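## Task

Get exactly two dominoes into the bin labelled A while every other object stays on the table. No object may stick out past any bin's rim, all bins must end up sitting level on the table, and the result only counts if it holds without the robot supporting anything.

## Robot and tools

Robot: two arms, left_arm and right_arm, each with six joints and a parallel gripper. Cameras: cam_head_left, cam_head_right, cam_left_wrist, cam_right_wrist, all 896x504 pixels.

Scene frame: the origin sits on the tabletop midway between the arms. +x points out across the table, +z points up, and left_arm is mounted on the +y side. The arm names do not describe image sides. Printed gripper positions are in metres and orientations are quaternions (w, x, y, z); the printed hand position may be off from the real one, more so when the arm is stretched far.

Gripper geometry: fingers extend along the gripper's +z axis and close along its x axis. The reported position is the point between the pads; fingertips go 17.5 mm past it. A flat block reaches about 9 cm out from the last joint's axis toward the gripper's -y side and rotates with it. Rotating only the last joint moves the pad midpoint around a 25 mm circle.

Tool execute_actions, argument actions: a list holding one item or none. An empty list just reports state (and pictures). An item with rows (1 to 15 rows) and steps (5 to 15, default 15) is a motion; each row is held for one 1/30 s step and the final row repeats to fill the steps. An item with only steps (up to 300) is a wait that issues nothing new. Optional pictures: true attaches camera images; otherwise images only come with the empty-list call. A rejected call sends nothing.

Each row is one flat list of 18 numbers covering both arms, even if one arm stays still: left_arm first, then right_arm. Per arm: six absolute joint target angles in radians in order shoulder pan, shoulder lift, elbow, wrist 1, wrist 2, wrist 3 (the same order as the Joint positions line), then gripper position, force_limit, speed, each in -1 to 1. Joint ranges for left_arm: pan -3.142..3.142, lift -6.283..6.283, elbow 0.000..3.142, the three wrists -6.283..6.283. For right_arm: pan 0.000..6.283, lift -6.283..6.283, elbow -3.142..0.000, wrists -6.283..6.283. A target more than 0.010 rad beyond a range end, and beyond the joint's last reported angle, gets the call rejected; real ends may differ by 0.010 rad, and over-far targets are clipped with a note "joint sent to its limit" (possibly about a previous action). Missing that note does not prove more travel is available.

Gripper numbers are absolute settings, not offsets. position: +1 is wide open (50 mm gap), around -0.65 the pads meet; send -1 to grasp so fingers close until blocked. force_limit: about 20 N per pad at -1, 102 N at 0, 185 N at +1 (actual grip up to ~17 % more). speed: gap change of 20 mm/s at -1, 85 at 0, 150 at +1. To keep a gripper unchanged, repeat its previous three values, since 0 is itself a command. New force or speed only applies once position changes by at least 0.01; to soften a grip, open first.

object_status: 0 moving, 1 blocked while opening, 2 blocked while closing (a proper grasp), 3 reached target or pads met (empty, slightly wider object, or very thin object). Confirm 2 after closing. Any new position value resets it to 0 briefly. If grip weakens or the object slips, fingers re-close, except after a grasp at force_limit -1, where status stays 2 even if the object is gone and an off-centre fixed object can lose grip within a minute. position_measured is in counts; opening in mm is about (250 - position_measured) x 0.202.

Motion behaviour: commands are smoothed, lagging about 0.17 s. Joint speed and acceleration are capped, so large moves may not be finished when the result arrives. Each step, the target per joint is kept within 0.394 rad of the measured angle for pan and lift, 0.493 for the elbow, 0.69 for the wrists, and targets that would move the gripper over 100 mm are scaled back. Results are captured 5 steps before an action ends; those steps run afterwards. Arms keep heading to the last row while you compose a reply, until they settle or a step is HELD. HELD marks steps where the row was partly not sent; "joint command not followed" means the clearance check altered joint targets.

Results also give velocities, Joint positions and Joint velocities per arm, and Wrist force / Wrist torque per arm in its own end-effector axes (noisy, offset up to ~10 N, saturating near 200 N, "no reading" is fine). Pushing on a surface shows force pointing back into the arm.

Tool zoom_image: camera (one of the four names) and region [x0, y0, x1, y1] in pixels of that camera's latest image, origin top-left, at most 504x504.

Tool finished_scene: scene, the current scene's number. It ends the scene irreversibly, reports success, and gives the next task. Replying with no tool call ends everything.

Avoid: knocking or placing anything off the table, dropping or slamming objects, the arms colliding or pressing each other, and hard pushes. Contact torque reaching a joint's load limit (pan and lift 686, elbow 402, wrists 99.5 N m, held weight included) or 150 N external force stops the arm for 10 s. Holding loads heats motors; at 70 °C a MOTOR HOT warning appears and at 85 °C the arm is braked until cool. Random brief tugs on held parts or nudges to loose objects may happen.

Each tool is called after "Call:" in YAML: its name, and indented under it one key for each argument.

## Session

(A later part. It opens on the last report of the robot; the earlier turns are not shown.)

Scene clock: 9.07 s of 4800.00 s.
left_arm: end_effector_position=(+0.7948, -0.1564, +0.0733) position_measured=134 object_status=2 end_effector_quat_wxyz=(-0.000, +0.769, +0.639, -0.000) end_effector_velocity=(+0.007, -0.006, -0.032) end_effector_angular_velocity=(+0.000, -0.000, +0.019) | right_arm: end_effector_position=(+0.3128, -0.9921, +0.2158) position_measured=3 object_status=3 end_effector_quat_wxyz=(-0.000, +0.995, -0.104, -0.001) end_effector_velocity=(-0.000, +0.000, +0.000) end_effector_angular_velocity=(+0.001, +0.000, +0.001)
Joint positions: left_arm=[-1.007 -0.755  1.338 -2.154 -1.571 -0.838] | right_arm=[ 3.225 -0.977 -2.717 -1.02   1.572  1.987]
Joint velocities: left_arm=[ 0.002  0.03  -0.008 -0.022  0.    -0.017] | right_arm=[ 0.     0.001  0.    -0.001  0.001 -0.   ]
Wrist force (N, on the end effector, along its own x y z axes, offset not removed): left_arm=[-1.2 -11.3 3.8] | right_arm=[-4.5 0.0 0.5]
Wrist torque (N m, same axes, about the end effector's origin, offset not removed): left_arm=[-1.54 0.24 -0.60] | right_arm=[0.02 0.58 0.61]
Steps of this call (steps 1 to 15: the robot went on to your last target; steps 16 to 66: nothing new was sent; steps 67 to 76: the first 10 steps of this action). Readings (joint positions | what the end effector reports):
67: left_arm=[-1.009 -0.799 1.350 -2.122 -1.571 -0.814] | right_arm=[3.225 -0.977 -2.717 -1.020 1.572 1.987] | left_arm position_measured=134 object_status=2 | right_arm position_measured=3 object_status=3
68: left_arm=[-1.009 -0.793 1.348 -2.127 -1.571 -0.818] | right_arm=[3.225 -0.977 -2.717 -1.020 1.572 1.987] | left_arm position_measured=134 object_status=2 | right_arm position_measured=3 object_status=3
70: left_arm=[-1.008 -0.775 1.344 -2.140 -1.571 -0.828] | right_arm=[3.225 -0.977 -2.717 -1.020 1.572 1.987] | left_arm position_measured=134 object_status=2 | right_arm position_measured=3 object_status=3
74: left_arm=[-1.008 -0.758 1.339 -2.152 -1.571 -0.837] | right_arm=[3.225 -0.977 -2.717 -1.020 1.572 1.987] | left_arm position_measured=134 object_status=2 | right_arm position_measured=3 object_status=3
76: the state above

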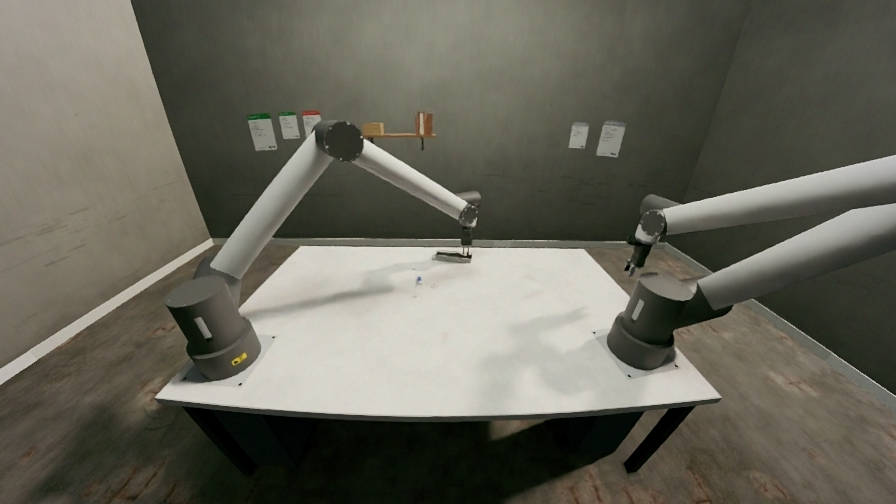

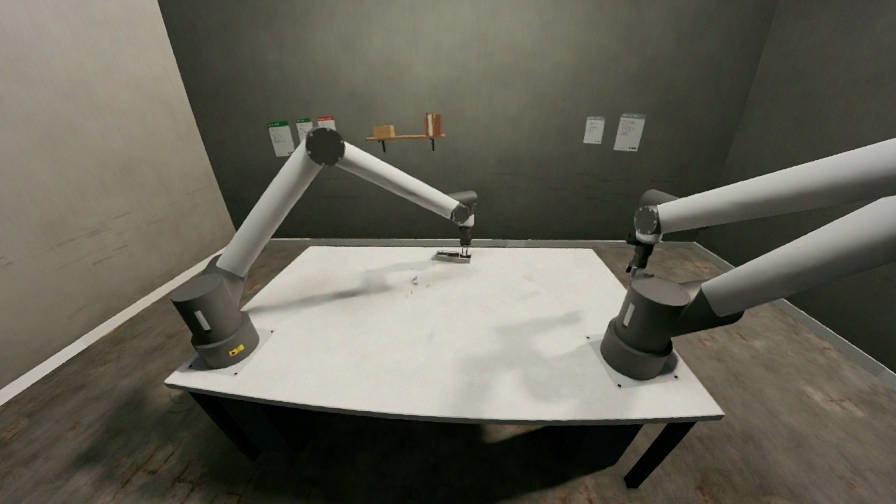

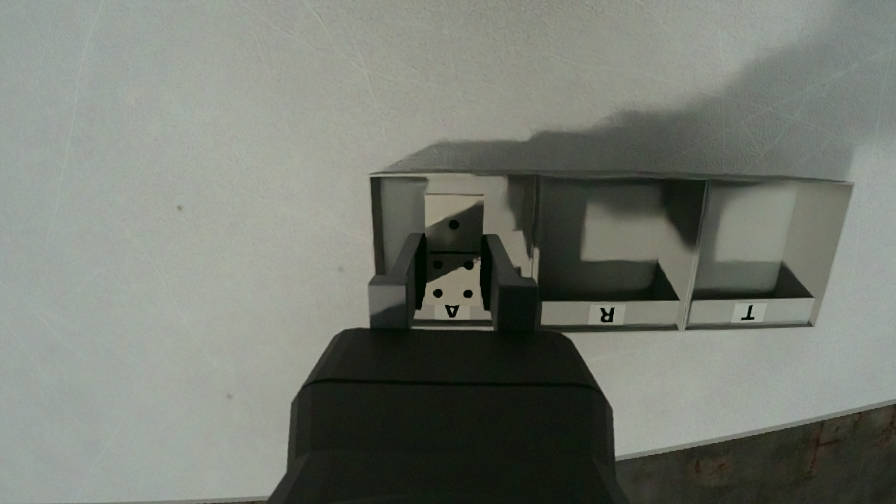

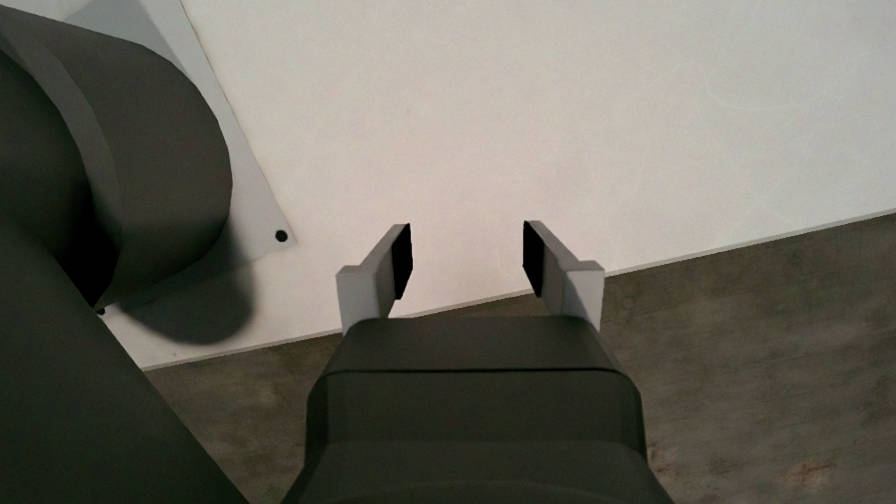

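Call:
execute_actions:
  actions:
    - {"rows":[[-1.007,-0.7374,1.3434,-2.1768,-1.571,-0.84,-1,-0.6,0,3.225,-0.977,-2.717,-1.02,1.572,1.987,1,0,0],[-1.007,-0.7228,1.3492,-2.1972,-1.571,-0.84,-1,-0.6,0,3.225,-0.977,-2.717,-1.02,1.572,1.987,1,0,0]]}

Call:
execute_actions:
  actions:
    - {"rows":[[-1.007,-0.7228,1.3492,-2.1972,-1.571,-0.84,0.4,-0.6,0,3.225,-0.977,-2.717,-1.02,1.572,1.987,1,0,0]],"steps":7}

Call:
execute_actions:
  actions:
    - {"rows":[[-1.007,-0.772,1.329,-2.1278,-1.571,-0.84,0.4,-0.6,0,3.225,-0.977,-2.717,-1.02,1.572,1.987,1,0,0]],"steps":8}

Call:
execute_actions:
  actions:
    - {"rows":[[-1.162,-1.0997,1.9183,-2.3894,-1.571,-0.391,0.8,-0.6,0,3.225,-0.977,-2.717,-1.02,1.572,1.987,1,0,0]]}

Call:
execute_actions:
  actions:
    - {"steps":27}
  pictures: true

Scene clock: 9.80 s of 4800.00 s.
left_arm: end_effector_position=(+0.7957, -0.1570, +0.0302) position_measured=134 object_status=2 end_effector_quat_wxyz=(-0.000, +0.768, +0.640, -0.000) end_effector_velocity=(+0.000, -0.001, -0.031) end_effector_angular_velocity=(-0.001, -0.002, +0.000) | right_arm: end_effector_position=(+0.3128, -0.9921, +0.2158) position_measured=3 object_status=3 end_effector_quat_wxyz=(-0.000, +0.995, -0.104, -0.001) end_effector_velocity=(-0.000, +0.001, +0.000) end_effector_angular_velocity=(+0.002, +0.000, +0.000)
Joint positions: left_arm=[-1.007 -0.725  1.348 -2.194 -1.571 -0.84 ] | right_arm=[ 3.225 -0.977 -2.717 -1.02   1.572  1.987]
Joint velocities: left_arm=[-0.     0.021  0.007 -0.03   0.001 -0.001] | right_arm=[0.    0.    0.    0.    0.002 0.   ]
Wrist force (N, on the end effector, along its own x y z axes, offset not removed): left_arm=[-2.1 -8.7 4.4] | right_arm=[-4.6 4.0 2.0]
Wrist torque (N m, same axes, about the end effector's origin, offset not removed): left_arm=[-1.08 0.46 -0.41] | right_arm=[0.92 0.69 0.66]
Steps of this call (steps 1 to 5: the last 5 steps of your previous action; steps 6 to 12: the robot went on to your last target; steps 13 to 22: the first 10 steps of this action). Readings (joint positions | what the end effector reports):
13: left_arm=[-1.007 -0.752 1.338 -2.157 -1.571 -0.840] | right_arm=[3.225 -0.977 -2.717 -1.020 1.572 1.987] | left_arm position_measured=134 object_status=2 | right_arm position_measured=3 object_status=3
14: left_arm=[-1.007 -0.749 1.338 -2.160 -1.571 -0.840] | right_arm=[3.225 -0.977 -2.717 -1.020 1.572 1.987] | left_arm position_measured=134 object_status=2 | right_arm position_measured=3 object_status=3
16: left_arm=[-1.007 -0.739 1.343 -2.175 -1.571 -0.840] | right_arm=[3.225 -0.977 -2.717 -1.020 1.572 1.987] | left_arm position_measured=134 object_status=2 | right_arm position_measured=3 object_status=3
20: left_arm=[-1.007 -0.727 1.347 -2.191 -1.571 -0.840] | right_arm=[3.225 -0.977 -2.717 -1.020 1.572 1.987] | left_arm position_measured=134 object_status=2 | right_arm position_measured=3 object_status=3
22: the state above

Scene clock: 10.03 s of 4800.00 s.
left_arm: end_effector_position=(+0.7957, -0.1570, +0.0274) position_measured=113 object_status=0 end_effector_quat_wxyz=(+0.000, +0.768, +0.640, -0.000) end_effector_velocity=(-0.001, +0.001, -0.004) end_effector_angular_velocity=(+0.001, +0.002, -0.000) | right_arm: end_effector_position=(+0.3128, -0.9921, +0.2158) position_measured=3 object_status=3 end_effector_quat_wxyz=(-0.000, +0.995, -0.104, -0.001) end_effector_velocity=(+0.000, -0.000, +0.000) end_effector_angular_velocity=(-0.001, -0.000, +0.000)
Joint positions: left_arm=[-1.007 -0.723  1.349 -2.197 -1.571 -0.84 ] | right_arm=[ 3.225 -0.977 -2.717 -1.02   1.572  1.987]
Joint velocities: left_arm=[-0.     0.002  0.002 -0.002 -0.001  0.   ] | right_arm=[ 0.     0.     0.    -0.001 -0.001 -0.   ]
Wrist force (N, on the end effector, along its own x y z axes, offset not removed): left_arm=[1.0 -9.9 0.3] | right_arm=[-1.7 4.4 -0.9]
Wrist torque (N m, same axes, about the end effector's origin, offset not removed): left_arm=[-1.40 -0.16 -0.69] | right_arm=[0.85 0.11 0.56]
Steps of this call (steps 1 to 5: the last 5 steps of your previous action; steps 6 to 7: the first 2 steps of this action). Readings (joint positions | what the end effector reports):
6: left_arm=[-1.007 -0.723 1.349 -2.197 -1.571 -0.840] | right_arm=[3.225 -0.977 -2.717 -1.020 1.572 1.987] | left_arm position_measured=127 object_status=0 | right_arm position_measured=3 object_status=3
7: the state above

Scene clock: 10.30 s of 4800.00 s.
left_arm: end_effector_position=(+0.7962, -0.1577, +0.0512) position_measured=92 object_status=0 end_effector_quat_wxyz=(+0.001, +0.768, +0.640, -0.000) end_effector_velocity=(+0.009, -0.012, +0.478) end_effector_angular_velocity=(-0.035, -0.022, +0.001) | right_arm: end_effector_position=(+0.3128, -0.9921, +0.2158) position_measured=3 object_status=3 end_effector_quat_wxyz=(-0.000, +0.995, -0.104, -0.001) end_effector_velocity=(+0.000, +0.000, +0.000) end_effector_angular_velocity=(+0.000, +0.000, -0.001)
Joint positions: left_arm=[-1.007 -0.739  1.342 -2.176 -1.571 -0.84 ] | right_arm=[ 3.225 -0.977 -2.717 -1.02   1.572  1.987]
Joint velocities: left_arm=[ 0.001 -0.318 -0.13   0.407  0.    -0.   ] | right_arm=[-0.001 -0.     0.    -0.     0.     0.   ]
Wrist force (N, on the end effector, along its own x y z axes, offset not removed): left_arm=[-1.3 -6.2 12.7] | right_arm=[-2.3 -3.8 -1.1]
Wrist torque (N m, same axes, about the end effector's origin, offset not removed): left_arm=[-0.35 0.31 -0.59] | right_arm=[-0.71 0.23 0.63]
Steps of this call (steps 1 to 5: the last 5 steps of your previous action; steps 6 to 8: the first 3 steps of this action). Readings (joint positions | what the end effector reports):
6: left_arm=[-1.007 -0.723 1.349 -2.197 -1.571 -0.840] | right_arm=[3.225 -0.977 -2.717 -1.020 1.572 1.987] | left_arm position_measured=92 object_status=0 | right_arm position_measured=3 object_status=3
7: left_arm=[-1.007 -0.728 1.346 -2.189 -1.571 -0.840] | right_arm=[3.225 -0.977 -2.717 -1.020 1.572 1.987] | left_arm position_measured=92 object_status=0 | right_arm position_measured=3 object_status=3
8: the state above

Scene clock: 10.80 s of 4800.00 s.
left_arm: end_effector_position=(+0.6564, -0.0994, +0.1310) position_measured=32 object_status=0 end_effector_quat_wxyz=(+0.014, +0.849, +0.528, -0.001) end_effector_velocity=(-0.458, +0.318, +0.006) end_effector_angular_velocity=(+0.047, +0.001, -0.868) | right_arm: end_effector_position=(+0.3128, -0.9921, +0.2158) position_measured=3 object_status=3 end_effector_quat_wxyz=(-0.000, +0.995, -0.104, -0.001) end_effector_velocity=(-0.000, +0.000, +0.000) end_effector_angular_velocity=(+0.001, +0.001, -0.001)
Joint positions: left_arm=[-1.081 -0.922  1.577 -2.253 -1.571 -0.637] | right_arm=[ 3.225 -0.977 -2.717 -1.02   1.572  1.987]
Joint velocities: left_arm=[-0.221 -0.477  0.885 -0.366  0.003  0.646] | right_arm=[-0.    -0.     0.    -0.001  0.001  0.001]
Wrist force (N, on the end effector, along its own x y z axes, offset not removed): left_arm=[2.6 -8.2 0.3] | right_arm=[-3.4 -1.4 0.3]
Wrist torque (N m, same axes, about the end effector's origin, offset not removed): left_arm=[-0.92 -0.41 -0.59] | right_arm=[-0.25 0.47 0.63]
Steps of this call (steps 1 to 5: the last 5 steps of your previous action; steps 6 to 15: the first 10 steps of this action). Readings (joint positions | what the end effector reports):
6: left_arm=[-1.007 -0.768 1.331 -2.135 -1.571 -0.840] | right_arm=[3.225 -0.977 -2.717 -1.020 1.572 1.987] | left_arm position_measured=85 object_status=0 | right_arm position_measured=3 object_status=3
7: left_arm=[-1.013 -0.777 1.339 -2.141 -1.571 -0.831] | right_arm=[3.225 -0.977 -2.717 -1.020 1.572 1.987] | left_arm position_measured=71 object_status=0 | right_arm position_measured=3 object_status=3
9: left_arm=[-1.033 -0.818 1.394 -2.173 -1.571 -0.780] | right_arm=[3.225 -0.977 -2.717 -1.020 1.572 1.987] | left_arm position_measured=43 object_status=0 | right_arm position_measured=3 object_status=3
13: left_arm=[-1.066 -0.890 1.517 -2.228 -1.571 -0.682] | right_arm=[3.225 -0.977 -2.717 -1.020 1.572 1.987] | left_arm position_measured=32 object_status=0 | right_arm position_measured=3 object_status=3
15: the state above

Scene clock: 11.70 s of 4800.00 s.
left_arm: end_effector_position=(+0.4908, +0.0513, +0.1200) position_measured=32 object_status=3 end_effector_quat_wxyz=(+0.000, +0.924, +0.383, -0.000) end_effector_velocity=(-0.001, +0.002, -0.001) end_effector_angular_velocity=(+0.002, +0.001, -0.002) | right_arm: end_effector_position=(+0.3128, -0.9921, +0.2158) position_measured=3 object_status=3 end_effector_quat_wxyz=(-0.000, +0.995, -0.104, -0.001) end_effector_velocity=(+0.000, -0.000, +0.000) end_effector_angular_velocity=(-0.000, -0.000, -0.001)
Joint positions: left_arm=[-1.162 -1.1    1.918 -2.389 -1.571 -0.391] | right_arm=[ 3.225 -0.977 -2.717 -1.02   1.572  1.987]
Joint velocities: left_arm=[-0.001 -0.001  0.002 -0.    -0.     0.002] | right_arm=[ 0.     0.     0.    -0.    -0.     0.001]
Wrist force (N, on the end effector, along its own x y z axes, offset not removed): left_arm=[-0.2 -7.9 4.9] | right_arm=[-3.8 -2.0 -0.3]
Wrist torque (N m, same axes, about the end effector's origin, offset not removed): left_arm=[-0.84 0.16 -0.58] | right_arm=[-0.41 0.47 0.70]
Kept back: nothing.
Steps of this call (steps 1 to 5: the last 5 steps of your previous action; steps 6 to 27: the robot went on to your last target). Readings (joint positions | what the end effector reports):
1: left_arm=[-1.088 -0.938 1.607 -2.265 -1.571 -0.616] | right_arm=[3.225 -0.977 -2.717 -1.020 1.572 1.987] | left_arm position_measured=32 object_status=0 | right_arm position_measured=3 object_status=3
2: left_arm=[-1.096 -0.954 1.636 -2.278 -1.571 -0.594] | right_arm=[3.225 -0.977 -2.717 -1.020 1.572 1.987] | left_arm position_measured=32 object_status=3 | right_arm position_measured=3 object_status=3
4: left_arm=[-1.110 -0.985 1.695 -2.302 -1.571 -0.551] | right_arm=[3.225 -0.977 -2.717 -1.020 1.572 1.987] | left_arm position_measured=32 object_status=3 | right_arm position_measured=3 object_status=3
8: left_arm=[-1.137 -1.045 1.808 -2.348 -1.571 -0.469] | right_arm=[3.225 -0.977 -2.717 -1.020 1.572 1.987] | left_arm position_measured=32 object_status=3 | right_arm position_measured=3 object_status=3
27: the state above

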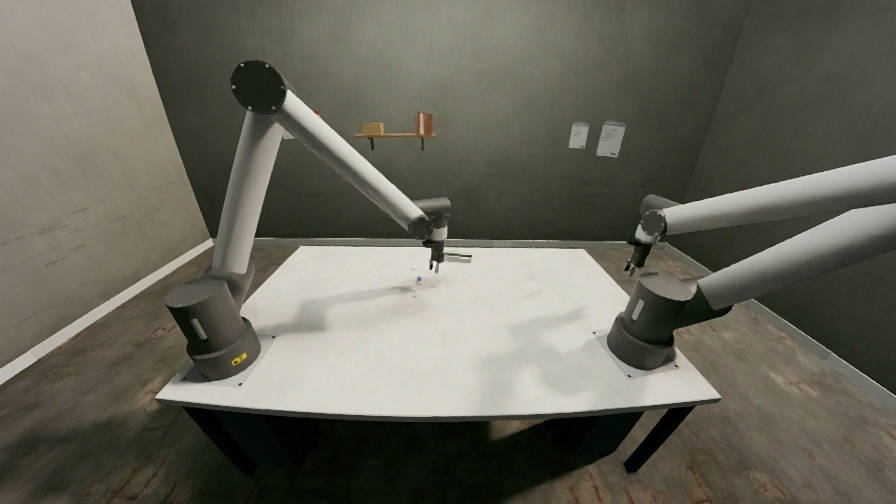

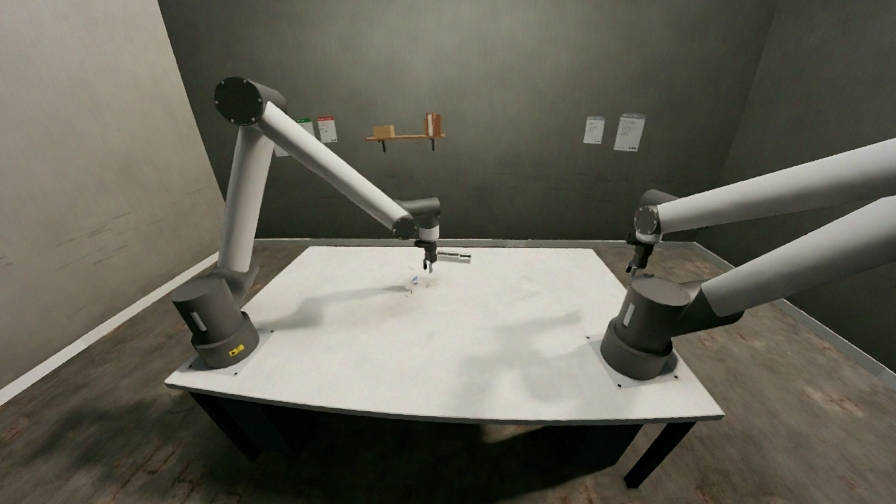

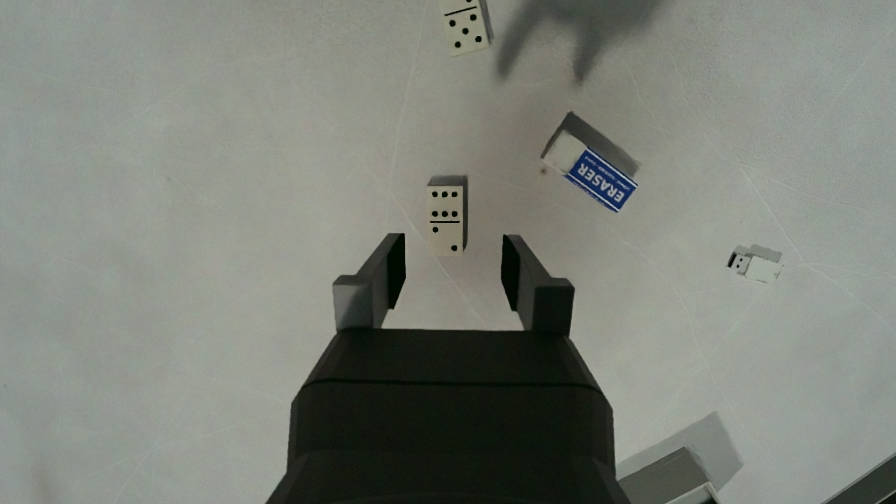

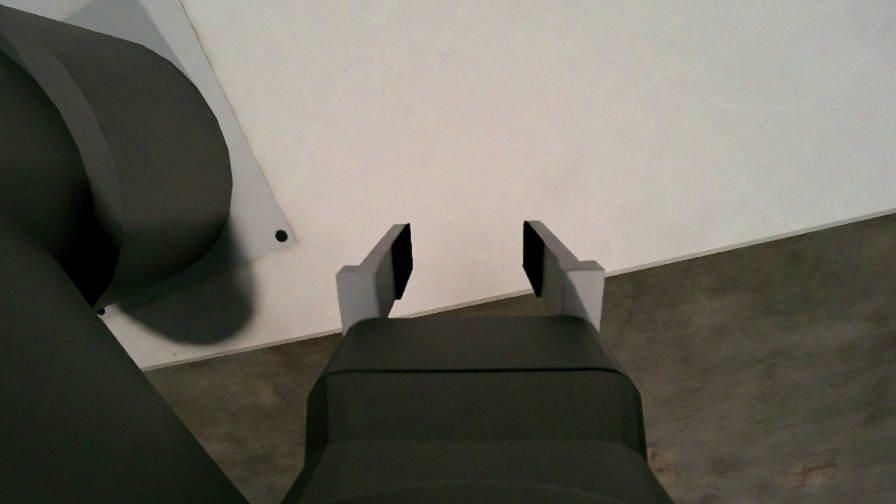

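Call:
execute_actions:
  actions:
    - {"rows":[[-1.165,-1.012,1.9362,-2.495,-1.571,-0.41,0.8,-0.6,0,3.225,-0.977,-2.717,-1.02,1.572,1.987,1,0,0]],"steps":10}

Call:
execute_actions:
  actions:
    - {"rows":[[-1.165,-0.9986,1.939,-2.5112,-1.571,-0.41,0.8,-0.6,0,3.225,-0.977,-2.717,-1.02,1.572,1.987,1,0,0]],"steps":12}

Call:
execute_actions:
  actions:
    - {"rows":[[-1.165,-0.9986,1.939,-2.5112,-1.571,-0.41,-1,-0.6,0,3.225,-0.977,-2.717,-1.02,1.572,1.987,1,0,0]]}

Call:
execute_actions:
  actions:
    - {"rows":[[-1.162,-1.0997,1.9183,-2.3894,-1.571,-0.41,-1,-0.6,0,3.225,-0.977,-2.717,-1.02,1.572,1.987,1,0,0]],"steps":8}

Call:
execute_actions:
  actions:
    - {"rows":[[-1.007,-0.772,1.329,-2.1278,-1.571,-0.84,-1,-0.6,0,3.225,-0.977,-2.717,-1.02,1.572,1.987,1,0,0]]}

Call:
execute_actions:
  actions:
    - {"steps":25}
  pictures: true

Scene clock: 12.43 s of 4800.00 s.
left_arm: end_effector_position=(+0.4902, +0.0465, +0.0648) position_measured=32 object_status=3 end_effector_quat_wxyz=(-0.001, +0.922, +0.387, -0.000) end_effector_velocity=(+0.002, -0.035, -0.321) end_effector_angular_velocity=(-0.012, -0.007, +0.053) | right_arm: end_effector_position=(+0.3128, -0.9921, +0.2158) position_measured=3 object_status=3 end_effector_quat_wxyz=(-0.000, +0.995, -0.104, -0.001) end_effector_velocity=(-0.000, -0.000, -0.000) end_effector_angular_velocity=(-0.001, +0.001, -0.000)
Joint positions: left_arm=[-1.164 -1.045  1.93  -2.454 -1.571 -0.403] | right_arm=[ 3.225 -0.977 -2.717 -1.02   1.572  1.987]
Joint velocities: left_arm=[-0.011  0.33   0.06  -0.404  0.001 -0.063] | right_arm=[ 0.  0. -0. -0. -0.  0.]
Wrist force (N, on the end effector, along its own x y z axes, offset not removed): left_arm=[-2.9 -4.4 13.1] | right_arm=[-4.5 -2.8 1.0]
Wrist torque (N m, same axes, about the end effector's origin, offset not removed): left_arm=[0.06 0.68 -0.46] | right_arm=[-0.41 0.65 0.64]
Steps of this call (steps 1 to 17: the robot went on to your last target; steps 18 to 22: the first 5 steps of this action). Readings (joint positions | what the end effector reports):
18: left_arm=[-1.162 -1.099 1.919 -2.390 -1.571 -0.391] | right_arm=[3.225 -0.977 -2.717 -1.020 1.572 1.987] | left_arm position_measured=32 object_status=3 | right_arm position_measured=3 object_status=3
19: left_arm=[-1.162 -1.092 1.921 -2.398 -1.571 -0.394] | right_arm=[3.225 -0.977 -2.717 -1.020 1.572 1.987] | left_arm position_measured=32 object_status=3 | right_arm position_measured=3 object_status=3
21: left_arm=[-1.164 -1.058 1.928 -2.438 -1.571 -0.401] | right_arm=[3.225 -0.977 -2.717 -1.020 1.572 1.987] | left_arm position_measured=32 object_status=3 | right_arm position_measured=3 object_status=3
22: the state above

Scene clock: 12.83 s of 4800.00 s.
left_arm: end_effector_position=(+0.4905, +0.0428, +0.0229) position_measured=32 object_status=3 end_effector_quat_wxyz=(-0.000, +0.921, +0.390, -0.000) end_effector_velocity=(+0.001, -0.001, -0.028) end_effector_angular_velocity=(+0.000, -0.002, +0.001) | right_arm: end_effector_position=(+0.3128, -0.9921, +0.2158) position_measured=3 object_status=3 end_effector_quat_wxyz=(-0.000, +0.995, -0.104, -0.001) end_effector_velocity=(-0.000, +0.000, -0.000) end_effector_angular_velocity=(-0.000, +0.000, +0.001)
Joint positions: left_arm=[-1.165 -1.001  1.938 -2.508 -1.571 -0.41 ] | right_arm=[ 3.225 -0.977 -2.717 -1.02   1.572  1.987]
Joint velocities: left_arm=[-0.     0.029  0.005 -0.035  0.002 -0.001] | right_arm=[ 0.001 -0.    -0.    -0.    -0.    -0.   ]
Wrist force (N, on the end effector, along its own x y z axes, offset not removed): left_arm=[1.2 -8.9 3.9] | right_arm=[-3.2 1.9 3.2]
Wrist torque (N m, same axes, about the end effector's origin, offset not removed): left_arm=[-0.99 -0.22 -0.53] | right_arm=[0.50 0.37 0.56]
Steps of this call (steps 1 to 5: the last 5 steps of your previous action; steps 6 to 12: the first 7 steps of this action). Readings (joint positions | what the end effector reports):
6: left_arm=[-1.165 -1.016 1.935 -2.490 -1.571 -0.409] | right_arm=[3.225 -0.977 -2.717 -1.020 1.572 1.987] | left_arm position_measured=32 object_status=3 | right_arm position_measured=3 object_status=3
7: left_arm=[-1.165 -1.013 1.936 -2.494 -1.571 -0.409] | right_arm=[3.225 -0.977 -2.717 -1.020 1.572 1.987] | left_arm position_measured=32 object_status=3 | right_arm position_measured=3 object_status=3
9: left_arm=[-1.165 -1.006 1.937 -2.502 -1.571 -0.410] | right_arm=[3.225 -0.977 -2.717 -1.020 1.572 1.987] | left_arm position_measured=32 object_status=3 | right_arm position_measured=3 object_status=3
12: the state above

Scene clock: 13.33 s of 4800.00 s.
left_arm: end_effector_position=(+0.4905, +0.0427, +0.0201) position_measured=135 object_status=0 end_effector_quat_wxyz=(+0.000, +0.921, +0.390, -0.000) end_effector_velocity=(+0.000, +0.001, -0.001) end_effector_angular_velocity=(+0.002, -0.002, +0.000) | right_arm: end_effector_position=(+0.3128, -0.9921, +0.2158) position_measured=3 object_status=3 end_effector_quat_wxyz=(-0.000, +0.995, -0.104, -0.001) end_effector_velocity=(+0.000, +0.000, +0.000) end_effector_angular_velocity=(+0.001, -0.000, -0.001)
Joint positions: left_arm=[-1.165 -0.999  1.939 -2.511 -1.571 -0.41 ] | right_arm=[ 3.225 -0.977 -2.717 -1.02   1.572  1.987]
Joint velocities: left_arm=[-0.     0.001  0.     0.     0.002 -0.001] | right_arm=[-0.001  0.     0.    -0.     0.001  0.001]
Wrist force (N, on the end effector, along its own x y z axes, offset not removed): left_arm=[-1.3 -9.3 -0.8] | right_arm=[-2.6 0.3 1.1]
Wrist torque (N m, same axes, about the end effector's origin, offset not removed): left_arm=[-1.12 0.35 -0.46] | right_arm=[0.07 0.26 0.61]
Steps of this call (steps 1 to 5: the last 5 steps of your previous action; steps 6 to 15: the first 10 steps of this action). Readings (joint positions | what the end effector reports):
6: left_arm=[-1.165 -0.999 1.939 -2.511 -1.571 -0.410] | right_arm=[3.225 -0.977 -2.717 -1.020 1.572 1.987] | left_arm position_measured=39 object_status=0 | right_arm position_measured=3 object_status=3
7: left_arm=[-1.165 -0.999 1.939 -2.511 -1.571 -0.410] | right_arm=[3.225 -0.977 -2.717 -1.020 1.572 1.987] | left_arm position_measured=53 object_status=0 | right_arm position_measured=3 object_status=3
9: left_arm=[-1.165 -0.999 1.939 -2.511 -1.571 -0.410] | right_arm=[3.225 -0.977 -2.717 -1.020 1.572 1.987] | left_arm position_measured=81 object_status=0 | right_arm position_measured=3 object_status=3
13: left_arm=[-1.165 -0.999 1.939 -2.511 -1.571 -0.410] | right_arm=[3.225 -0.977 -2.717 -1.020 1.572 1.987] | left_arm position_measured=135 object_status=0 | right_arm position_measured=3 object_status=3
15: the state above

Scene clock: 13.60 s of 4800.00 s.
left_arm: end_effector_position=(+0.4918, +0.0418, +0.0474) position_measured=135 object_status=2 end_effector_quat_wxyz=(+0.002, +0.921, +0.390, -0.000) end_effector_velocity=(+0.007, +0.022, +0.638) end_effector_angular_velocity=(-0.052, -0.018, +0.015) | right_arm: end_effector_position=(+0.3128, -0.9921, +0.2158) position_measured=3 object_status=3 end_effector_quat_wxyz=(-0.000, +0.995, -0.104, -0.001) end_effector_velocity=(-0.000, +0.000, -0.000) end_effector_angular_velocity=(+0.001, +0.000, +0.000)
Joint positions: left_arm=[-1.164 -1.025  1.932 -2.481 -1.571 -0.41 ] | right_arm=[ 3.225 -0.977 -2.717 -1.02   1.572  1.987]
Joint velocities: left_arm=[ 0.015 -0.642 -0.123  0.711 -0.003  0.   ] | right_arm=[-0.     0.    -0.    -0.     0.001 -0.   ]
Wrist force (N, on the end effector, along its own x y z axes, offset not removed): left_arm=[-0.9 -5.5 21.0] | right_arm=[-0.5 2.2 -1.1]
Wrist torque (N m, same axes, about the end effector's origin, offset not removed): left_arm=[-0.13 0.22 -0.57] | right_arm=[0.33 -0.12 0.58]
Steps of this call (steps 1 to 5: the last 5 steps of your previous action; steps 6 to 8: the first 3 steps of this action). Readings (joint positions | what the end effector reports):
6: left_arm=[-1.165 -0.999 1.939 -2.511 -1.571 -0.410] | right_arm=[3.225 -0.977 -2.717 -1.020 1.572 1.987] | left_arm position_measured=135 object_status=2 | right_arm position_measured=3 object_status=3
7: left_arm=[-1.165 -1.006 1.936 -2.502 -1.571 -0.410] | right_arm=[3.225 -0.977 -2.717 -1.020 1.572 1.987] | left_arm position_measured=135 object_status=2 | right_arm position_measured=3 object_status=3
8: the state above

Scene clock: 14.10 s of 4800.00 s.
left_arm: end_effector_position=(+0.6153, -0.0410, +0.0941) position_measured=135 object_status=2 end_effector_quat_wxyz=(-0.013, +0.861, +0.508, +0.001) end_effector_velocity=(+0.448, -0.340, +0.001) end_effector_angular_velocity=(-0.023, -0.032, +0.833) | right_arm: end_effector_position=(+0.3128, -0.9921, +0.2158) position_measured=3 object_status=3 end_effector_quat_wxyz=(-0.000, +0.995, -0.104, -0.001) end_effector_velocity=(+0.000, +0.000, +0.000) end_effector_angular_velocity=(+0.001, -0.001, +0.000)
Joint positions: left_arm=[-1.09  -0.948  1.678 -2.275 -1.571 -0.6  ] | right_arm=[ 3.225 -0.977 -2.717 -1.02   1.572  1.987]
Joint velocities: left_arm=[ 0.22   0.459 -0.877  0.383  0.002 -0.613] | right_arm=[ 0.     0.    -0.     0.001  0.001 -0.   ]
Wrist force (N, on the end effector, along its own x y z axes, offset not removed): left_arm=[-1.0 -7.9 3.2] | right_arm=[-3.2 -3.0 2.8]
Wrist torque (N m, same axes, about the end effector's origin, offset not removed): left_arm=[-0.96 0.29 -0.59] | right_arm=[-0.57 0.30 0.67]
Steps of this call (steps 1 to 5: the last 5 steps of your previous action; steps 6 to 15: the first 10 steps of this action). Readings (joint positions | what the end effector reports):
6: left_arm=[-1.162 -1.089 1.920 -2.402 -1.571 -0.410] | right_arm=[3.225 -0.977 -2.717 -1.020 1.572 1.987] | left_arm position_measured=135 object_status=2 | right_arm position_measured=3 object_status=3
7: left_arm=[-1.156 -1.084 1.911 -2.391 -1.571 -0.419] | right_arm=[3.225 -0.977 -2.717 -1.020 1.572 1.987] | left_arm position_measured=135 object_status=2 | right_arm position_measured=3 object_status=3
9: left_arm=[-1.136 -1.045 1.856 -2.357 -1.571 -0.469] | right_arm=[3.225 -0.977 -2.717 -1.020 1.572 1.987] | left_arm position_measured=135 object_status=2 | right_arm position_measured=3 object_status=3
13: left_arm=[-1.105 -0.978 1.737 -2.301 -1.571 -0.559] | right_arm=[3.225 -0.977 -2.717 -1.020 1.572 1.987] | left_arm position_measured=135 object_status=2 | right_arm position_measured=3 object_status=3
15: the state above

Scene clock: 14.93 s of 4800.00 s.
left_arm: end_effector_position=(+0.7951, -0.1563, +0.1001) position_measured=135 object_status=2 end_effector_quat_wxyz=(-0.000, +0.769, +0.640, -0.000) end_effector_velocity=(+0.002, -0.002, +0.001) end_effector_angular_velocity=(-0.002, -0.000, +0.003) | right_arm: end_effector_position=(+0.3128, -0.9921, +0.2158) position_measured=3 object_status=3 end_effector_quat_wxyz=(-0.000, +0.995, -0.104, -0.001) end_effector_velocity=(+0.000, -0.000, -0.000) end_effector_angular_velocity=(-0.001, +0.000, -0.000)
Joint positions: left_arm=[-1.007 -0.772  1.329 -2.128 -1.571 -0.84 ] | right_arm=[ 3.225 -0.977 -2.717 -1.02   1.572  1.987]
Joint velocities: left_arm=[ 0.001  0.002 -0.005  0.001 -0.001 -0.002] | right_arm=[-0.    -0.     0.    -0.    -0.001  0.   ]
Wrist force (N, on the end effector, along its own x y z axes, offset not removed): left_arm=[3.9 -6.6 2.9] | right_arm=[-0.3 1.8 2.1]
Wrist torque (N m, same axes, about the end effector's origin, offset not removed): left_arm=[-0.58 -0.68 -0.64] | right_arm=[0.38 -0.26 0.53]
Kept back: nothing.
Steps of this call (steps 1 to 5: the last 5 steps of your previous action; steps 6 to 25: the robot went on to your last target). Readings (joint positions | what the end effector reports):
1: left_arm=[-1.083 -0.932 1.649 -2.262 -1.571 -0.621] | right_arm=[3.225 -0.977 -2.717 -1.020 1.572 1.987] | left_arm position_measured=135 object_status=2 | right_arm position_measured=3 object_status=3
2: left_arm=[-1.075 -0.917 1.619 -2.249 -1.571 -0.642] | right_arm=[3.225 -0.977 -2.717 -1.020 1.572 1.987] | left_arm position_measured=135 object_status=2 | right_arm position_measured=3 object_status=3
4: left_arm=[-1.060 -0.885 1.558 -2.223 -1.571 -0.684] | right_arm=[3.225 -0.977 -2.717 -1.020 1.572 1.987] | left_arm position_measured=135 object_status=2 | right_arm position_measured=3 object_status=3
8: left_arm=[-1.030 -0.822 1.435 -2.170 -1.571 -0.770] | right_arm=[3.225 -0.977 -2.717 -1.020 1.572 1.987] | left_arm position_measured=135 object_status=2 | right_arm position_measured=3 object_status=3
25: the state above

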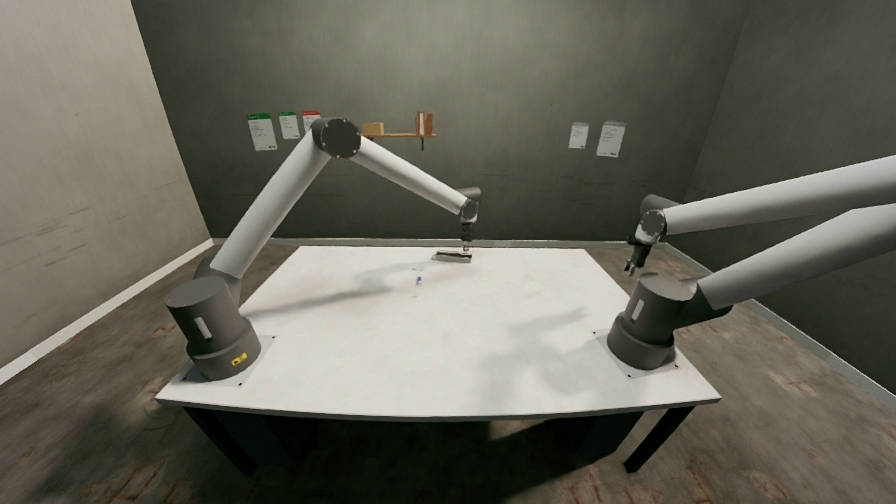

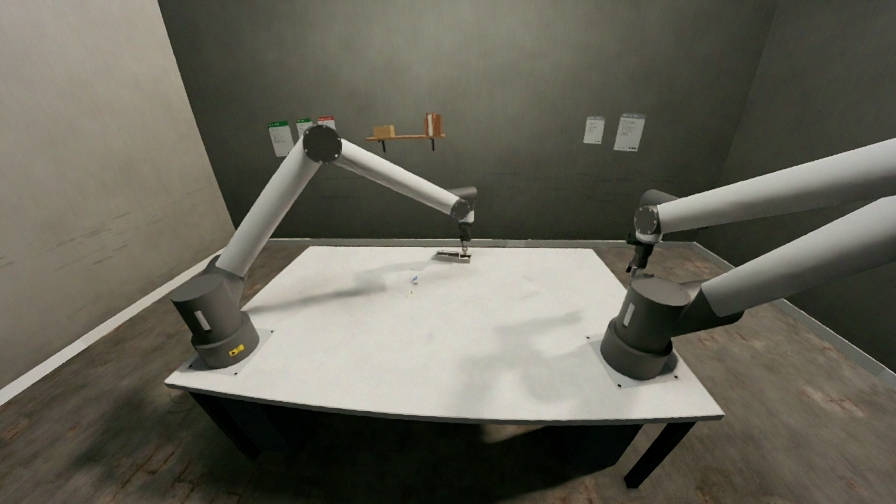

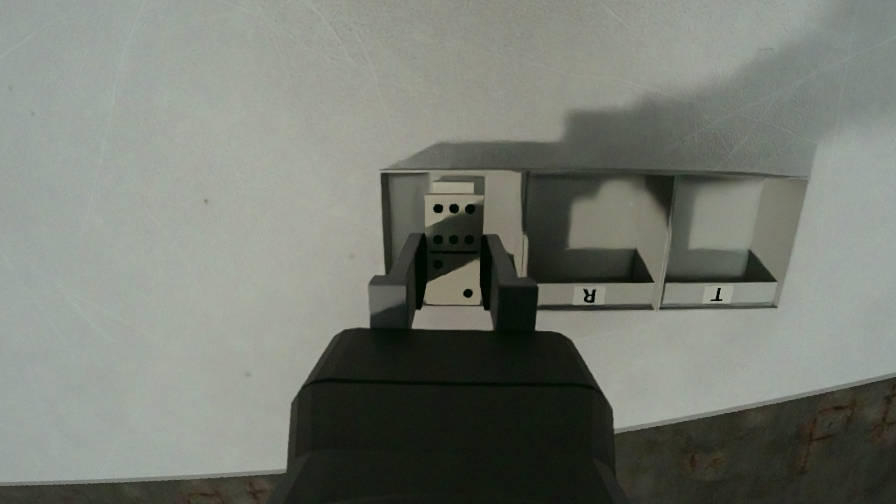

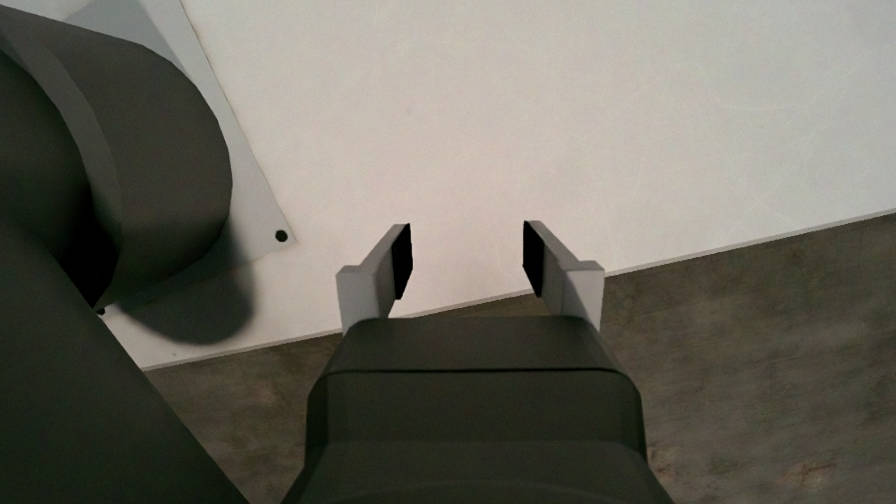

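Call:
execute_actions:
  actions:
    - {"rows":[[-1.007,-0.752,1.3376,-2.1564,-1.571,-0.84,-1,-0.6,0,3.225,-0.977,-2.717,-1.02,1.572,1.987,1,0,0],[-1.007,-0.7287,1.3469,-2.189,-1.571,-0.84,-1,-0.6,0,3.225,-0.977,-2.717,-1.02,1.572,1.987,1,0,0]]}

Call:
execute_actions:
  actions:
    - {"rows":[[-1.007,-0.7287,1.3469,-2.189,-1.571,-0.84,0.4,-0.6,0,3.225,-0.977,-2.717,-1.02,1.572,1.987,1,0,0]],"steps":7}

Call:
execute_actions:
  actions:
    - {"rows":[[-1.007,-0.772,1.329,-2.1278,-1.571,-0.84,0.4,-0.6,0,3.225,-0.977,-2.717,-1.02,1.572,1.987,1,0,0]]}
  pictures: true

Scene clock: 15.50 s of 4800.00 s.
left_arm: end_effector_position=(+0.7957, -0.1570, +0.0405) position_measured=135 object_status=2 end_effector_quat_wxyz=(-0.000, +0.768, +0.640, -0.000) end_effector_velocity=(+0.001, -0.001, -0.047) end_effector_angular_velocity=(-0.005, -0.001, +0.001) | right_arm: end_effector_position=(+0.3128, -0.9921, +0.2158) position_measured=3 object_status=3 end_effector_quat_wxyz=(-0.000, +0.995, -0.104, -0.001) end_effector_velocity=(-0.000, +0.000, +0.000) end_effector_angular_velocity=(-0.001, +0.000, +0.001)
Joint positions: left_arm=[-1.007 -0.732  1.346 -2.184 -1.571 -0.84 ] | right_arm=[ 3.225 -0.977 -2.717 -1.02   1.572  1.987]
Joint velocities: left_arm=[ 0.     0.033  0.012 -0.049 -0.001 -0.   ] | right_arm=[ 0.001  0.     0.    -0.001 -0.001  0.   ]
Wrist force (N, on the end effector, along its own x y z axes, offset not removed): left_arm=[-2.9 -7.6 6.6] | right_arm=[-1.8 -0.4 1.6]
Wrist torque (N m, same axes, about the end effector's origin, offset not removed): left_arm=[-0.72 0.78 -0.44] | right_arm=[-0.05 0.14 0.67]
Steps of this call (steps 1 to 7: the robot went on to your last target; steps 8 to 17: the first 10 steps of this action). Readings (joint positions | what the end effector reports):
8: left_arm=[-1.007 -0.772 1.329 -2.128 -1.571 -0.840] | right_arm=[3.225 -0.977 -2.717 -1.020 1.572 1.987] | left_arm position_measured=135 object_status=2 | right_arm position_measured=3 object_status=3
9: left_arm=[-1.007 -0.769 1.330 -2.132 -1.571 -0.840] | right_arm=[3.225 -0.977 -2.717 -1.020 1.572 1.987] | left_arm position_measured=135 object_status=2 | right_arm position_measured=3 object_status=3
11: left_arm=[-1.007 -0.753 1.337 -2.154 -1.571 -0.840] | right_arm=[3.225 -0.977 -2.717 -1.020 1.572 1.987] | left_arm position_measured=135 object_status=2 | right_arm position_measured=3 object_status=3
15: left_arm=[-1.007 -0.735 1.344 -2.179 -1.571 -0.840] | right_arm=[3.225 -0.977 -2.717 -1.020 1.572 1.987] | left_arm position_measured=135 object_status=2 | right_arm position_measured=3 object_status=3
17: the state above

Scene clock: 15.73 s of 4800.00 s.
left_arm: end_effector_position=(+0.7958, -0.1570, +0.0362) position_measured=114 object_status=0 end_effector_quat_wxyz=(+0.000, +0.768, +0.640, -0.000) end_effector_velocity=(+0.001, -0.001, -0.004) end_effector_angular_velocity=(-0.001, -0.001, -0.000) | right_arm: end_effector_position=(+0.3128, -0.9921, +0.2158) position_measured=3 object_status=3 end_effector_quat_wxyz=(-0.000, +0.995, -0.104, -0.001) end_effector_velocity=(-0.000, -0.000, -0.000) end_effector_angular_velocity=(-0.000, +0.000, -0.001)
Joint positions: left_arm=[-1.007 -0.729  1.347 -2.189 -1.571 -0.84 ] | right_arm=[ 3.225 -0.977 -2.717 -1.02   1.572  1.987]
Joint velocities: left_arm=[-0.     0.004 -0.    -0.005  0.     0.   ] | right_arm=[-0. -0. -0.  0.  0.  0.]
Wrist force (N, on the end effector, along its own x y z axes, offset not removed): left_arm=[-1.0 -9.5 0.7] | right_arm=[-2.0 2.6 1.7]
Wrist torque (N m, same axes, about the end effector's origin, offset not removed): left_arm=[-1.44 0.32 -0.68] | right_arm=[0.65 0.18 0.61]
Steps of this call (steps 1 to 5: the last 5 steps of your previous action; steps 6 to 7: the first 2 steps of this action). Readings (joint positions | what the end effector reports):
6: left_arm=[-1.007 -0.729 1.347 -2.188 -1.571 -0.840] | right_arm=[3.225 -0.977 -2.717 -1.020 1.572 1.987] | left_arm position_measured=128 object_status=0 | right_arm position_measured=3 object_status=3
7: the state above

Scene clock: 16.23 s of 4800.00 s.
left_arm: end_effector_position=(+0.7955, -0.1566, +0.0960) position_measured=92 object_status=3 end_effector_quat_wxyz=(+0.000, +0.768, +0.640, -0.000) end_effector_velocity=(-0.001, +0.002, +0.041) end_effector_angular_velocity=(+0.002, +0.001, +0.000) | right_arm: end_effector_position=(+0.3128, -0.9921, +0.2158) position_measured=3 object_status=3 end_effector_quat_wxyz=(-0.000, +0.995, -0.104, -0.001) end_effector_velocity=(-0.000, +0.000, -0.000) end_effector_angular_velocity=(+0.000, +0.000, -0.001)
Joint positions: left_arm=[-1.007 -0.769  1.33  -2.132 -1.571 -0.84 ] | right_arm=[ 3.225 -0.977 -2.717 -1.02   1.572  1.987]
Joint velocities: left_arm=[ 0.    -0.028 -0.011  0.041  0.     0.   ] | right_arm=[-0.  0. -0. -0.  0.  0.]
Wrist force (N, on the end effector, along its own x y z axes, offset not removed): left_arm=[-2.2 -10.0 0.3] | right_arm=[-3.2 -1.5 -1.3]
Wrist torque (N m, same axes, about the end effector's origin, offset not removed): left_arm=[-1.35 0.51 -0.49] | right_arm=[-0.26 0.45 0.54]
Steps of this call (steps 1 to 5: the last 5 steps of your previous action; steps 6 to 15: the first 10 steps of this action). Readings (joint positions | what the end effector reports):
6: left_arm=[-1.007 -0.729 1.347 -2.189 -1.571 -0.840] | right_arm=[3.225 -0.977 -2.717 -1.020 1.572 1.987] | left_arm position_measured=92 object_status=0 | right_arm position_measured=3 object_status=3
7: left_arm=[-1.007 -0.734 1.344 -2.182 -1.571 -0.840] | right_arm=[3.225 -0.977 -2.717 -1.020 1.572 1.987] | left_arm position_measured=92 object_status=0 | right_arm position_measured=3 object_status=3
9: left_arm=[-1.007 -0.751 1.337 -2.158 -1.571 -0.840] | right_arm=[3.225 -0.977 -2.717 -1.020 1.572 1.987] | left_arm position_measured=92 object_status=3 | right_arm position_measured=3 object_status=3
13: left_arm=[-1.007 -0.767 1.331 -2.136 -1.571 -0.840] | right_arm=[3.225 -0.977 -2.717 -1.020 1.572 1.987] | left_arm position_measured=92 object_status=3 | right_arm position_measured=3 object_status=3
15: the state above

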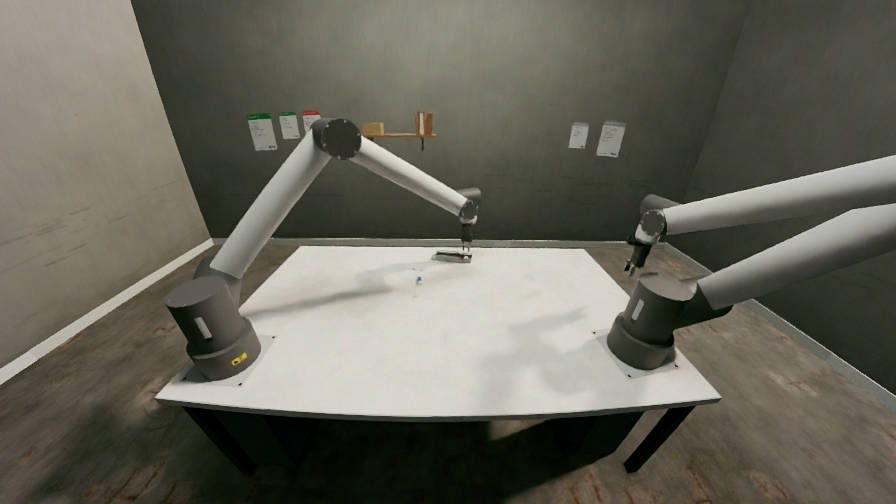

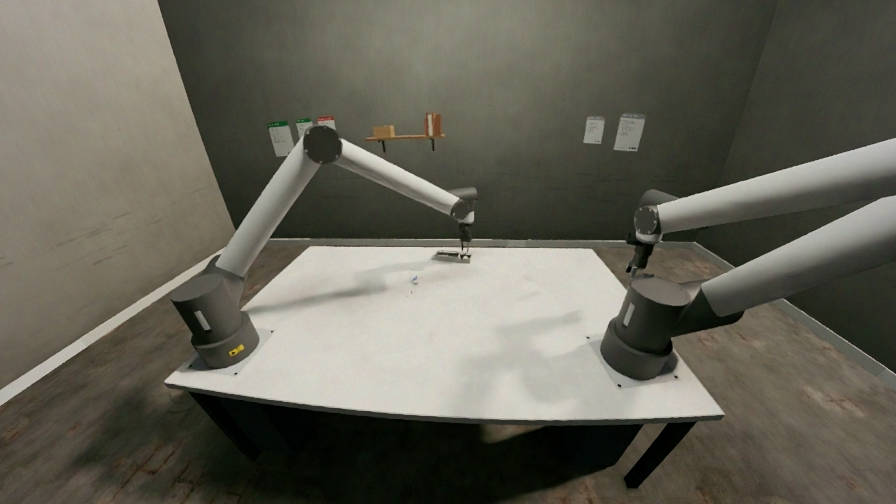

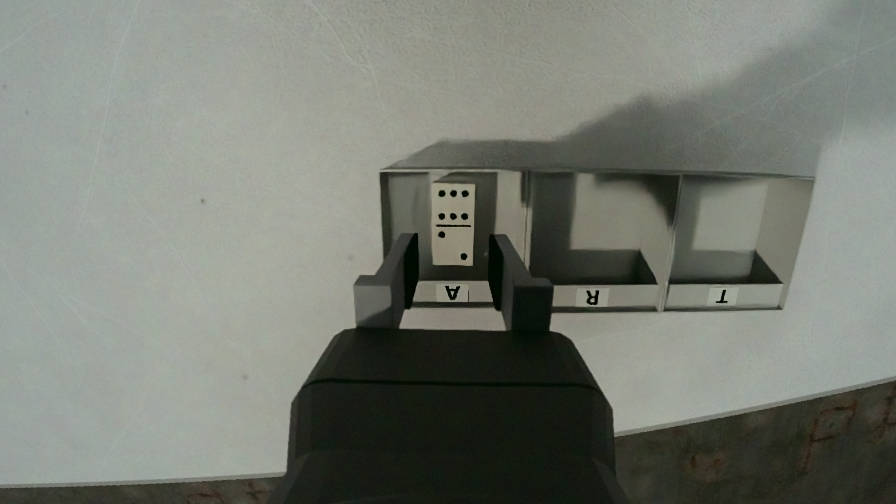

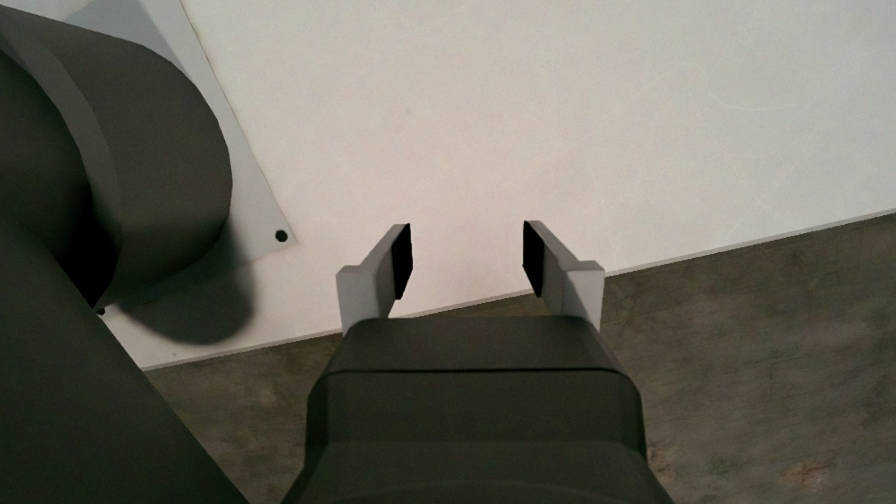

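Call:
finished_scene:
  scene: 2

The scene is finished: the task was done.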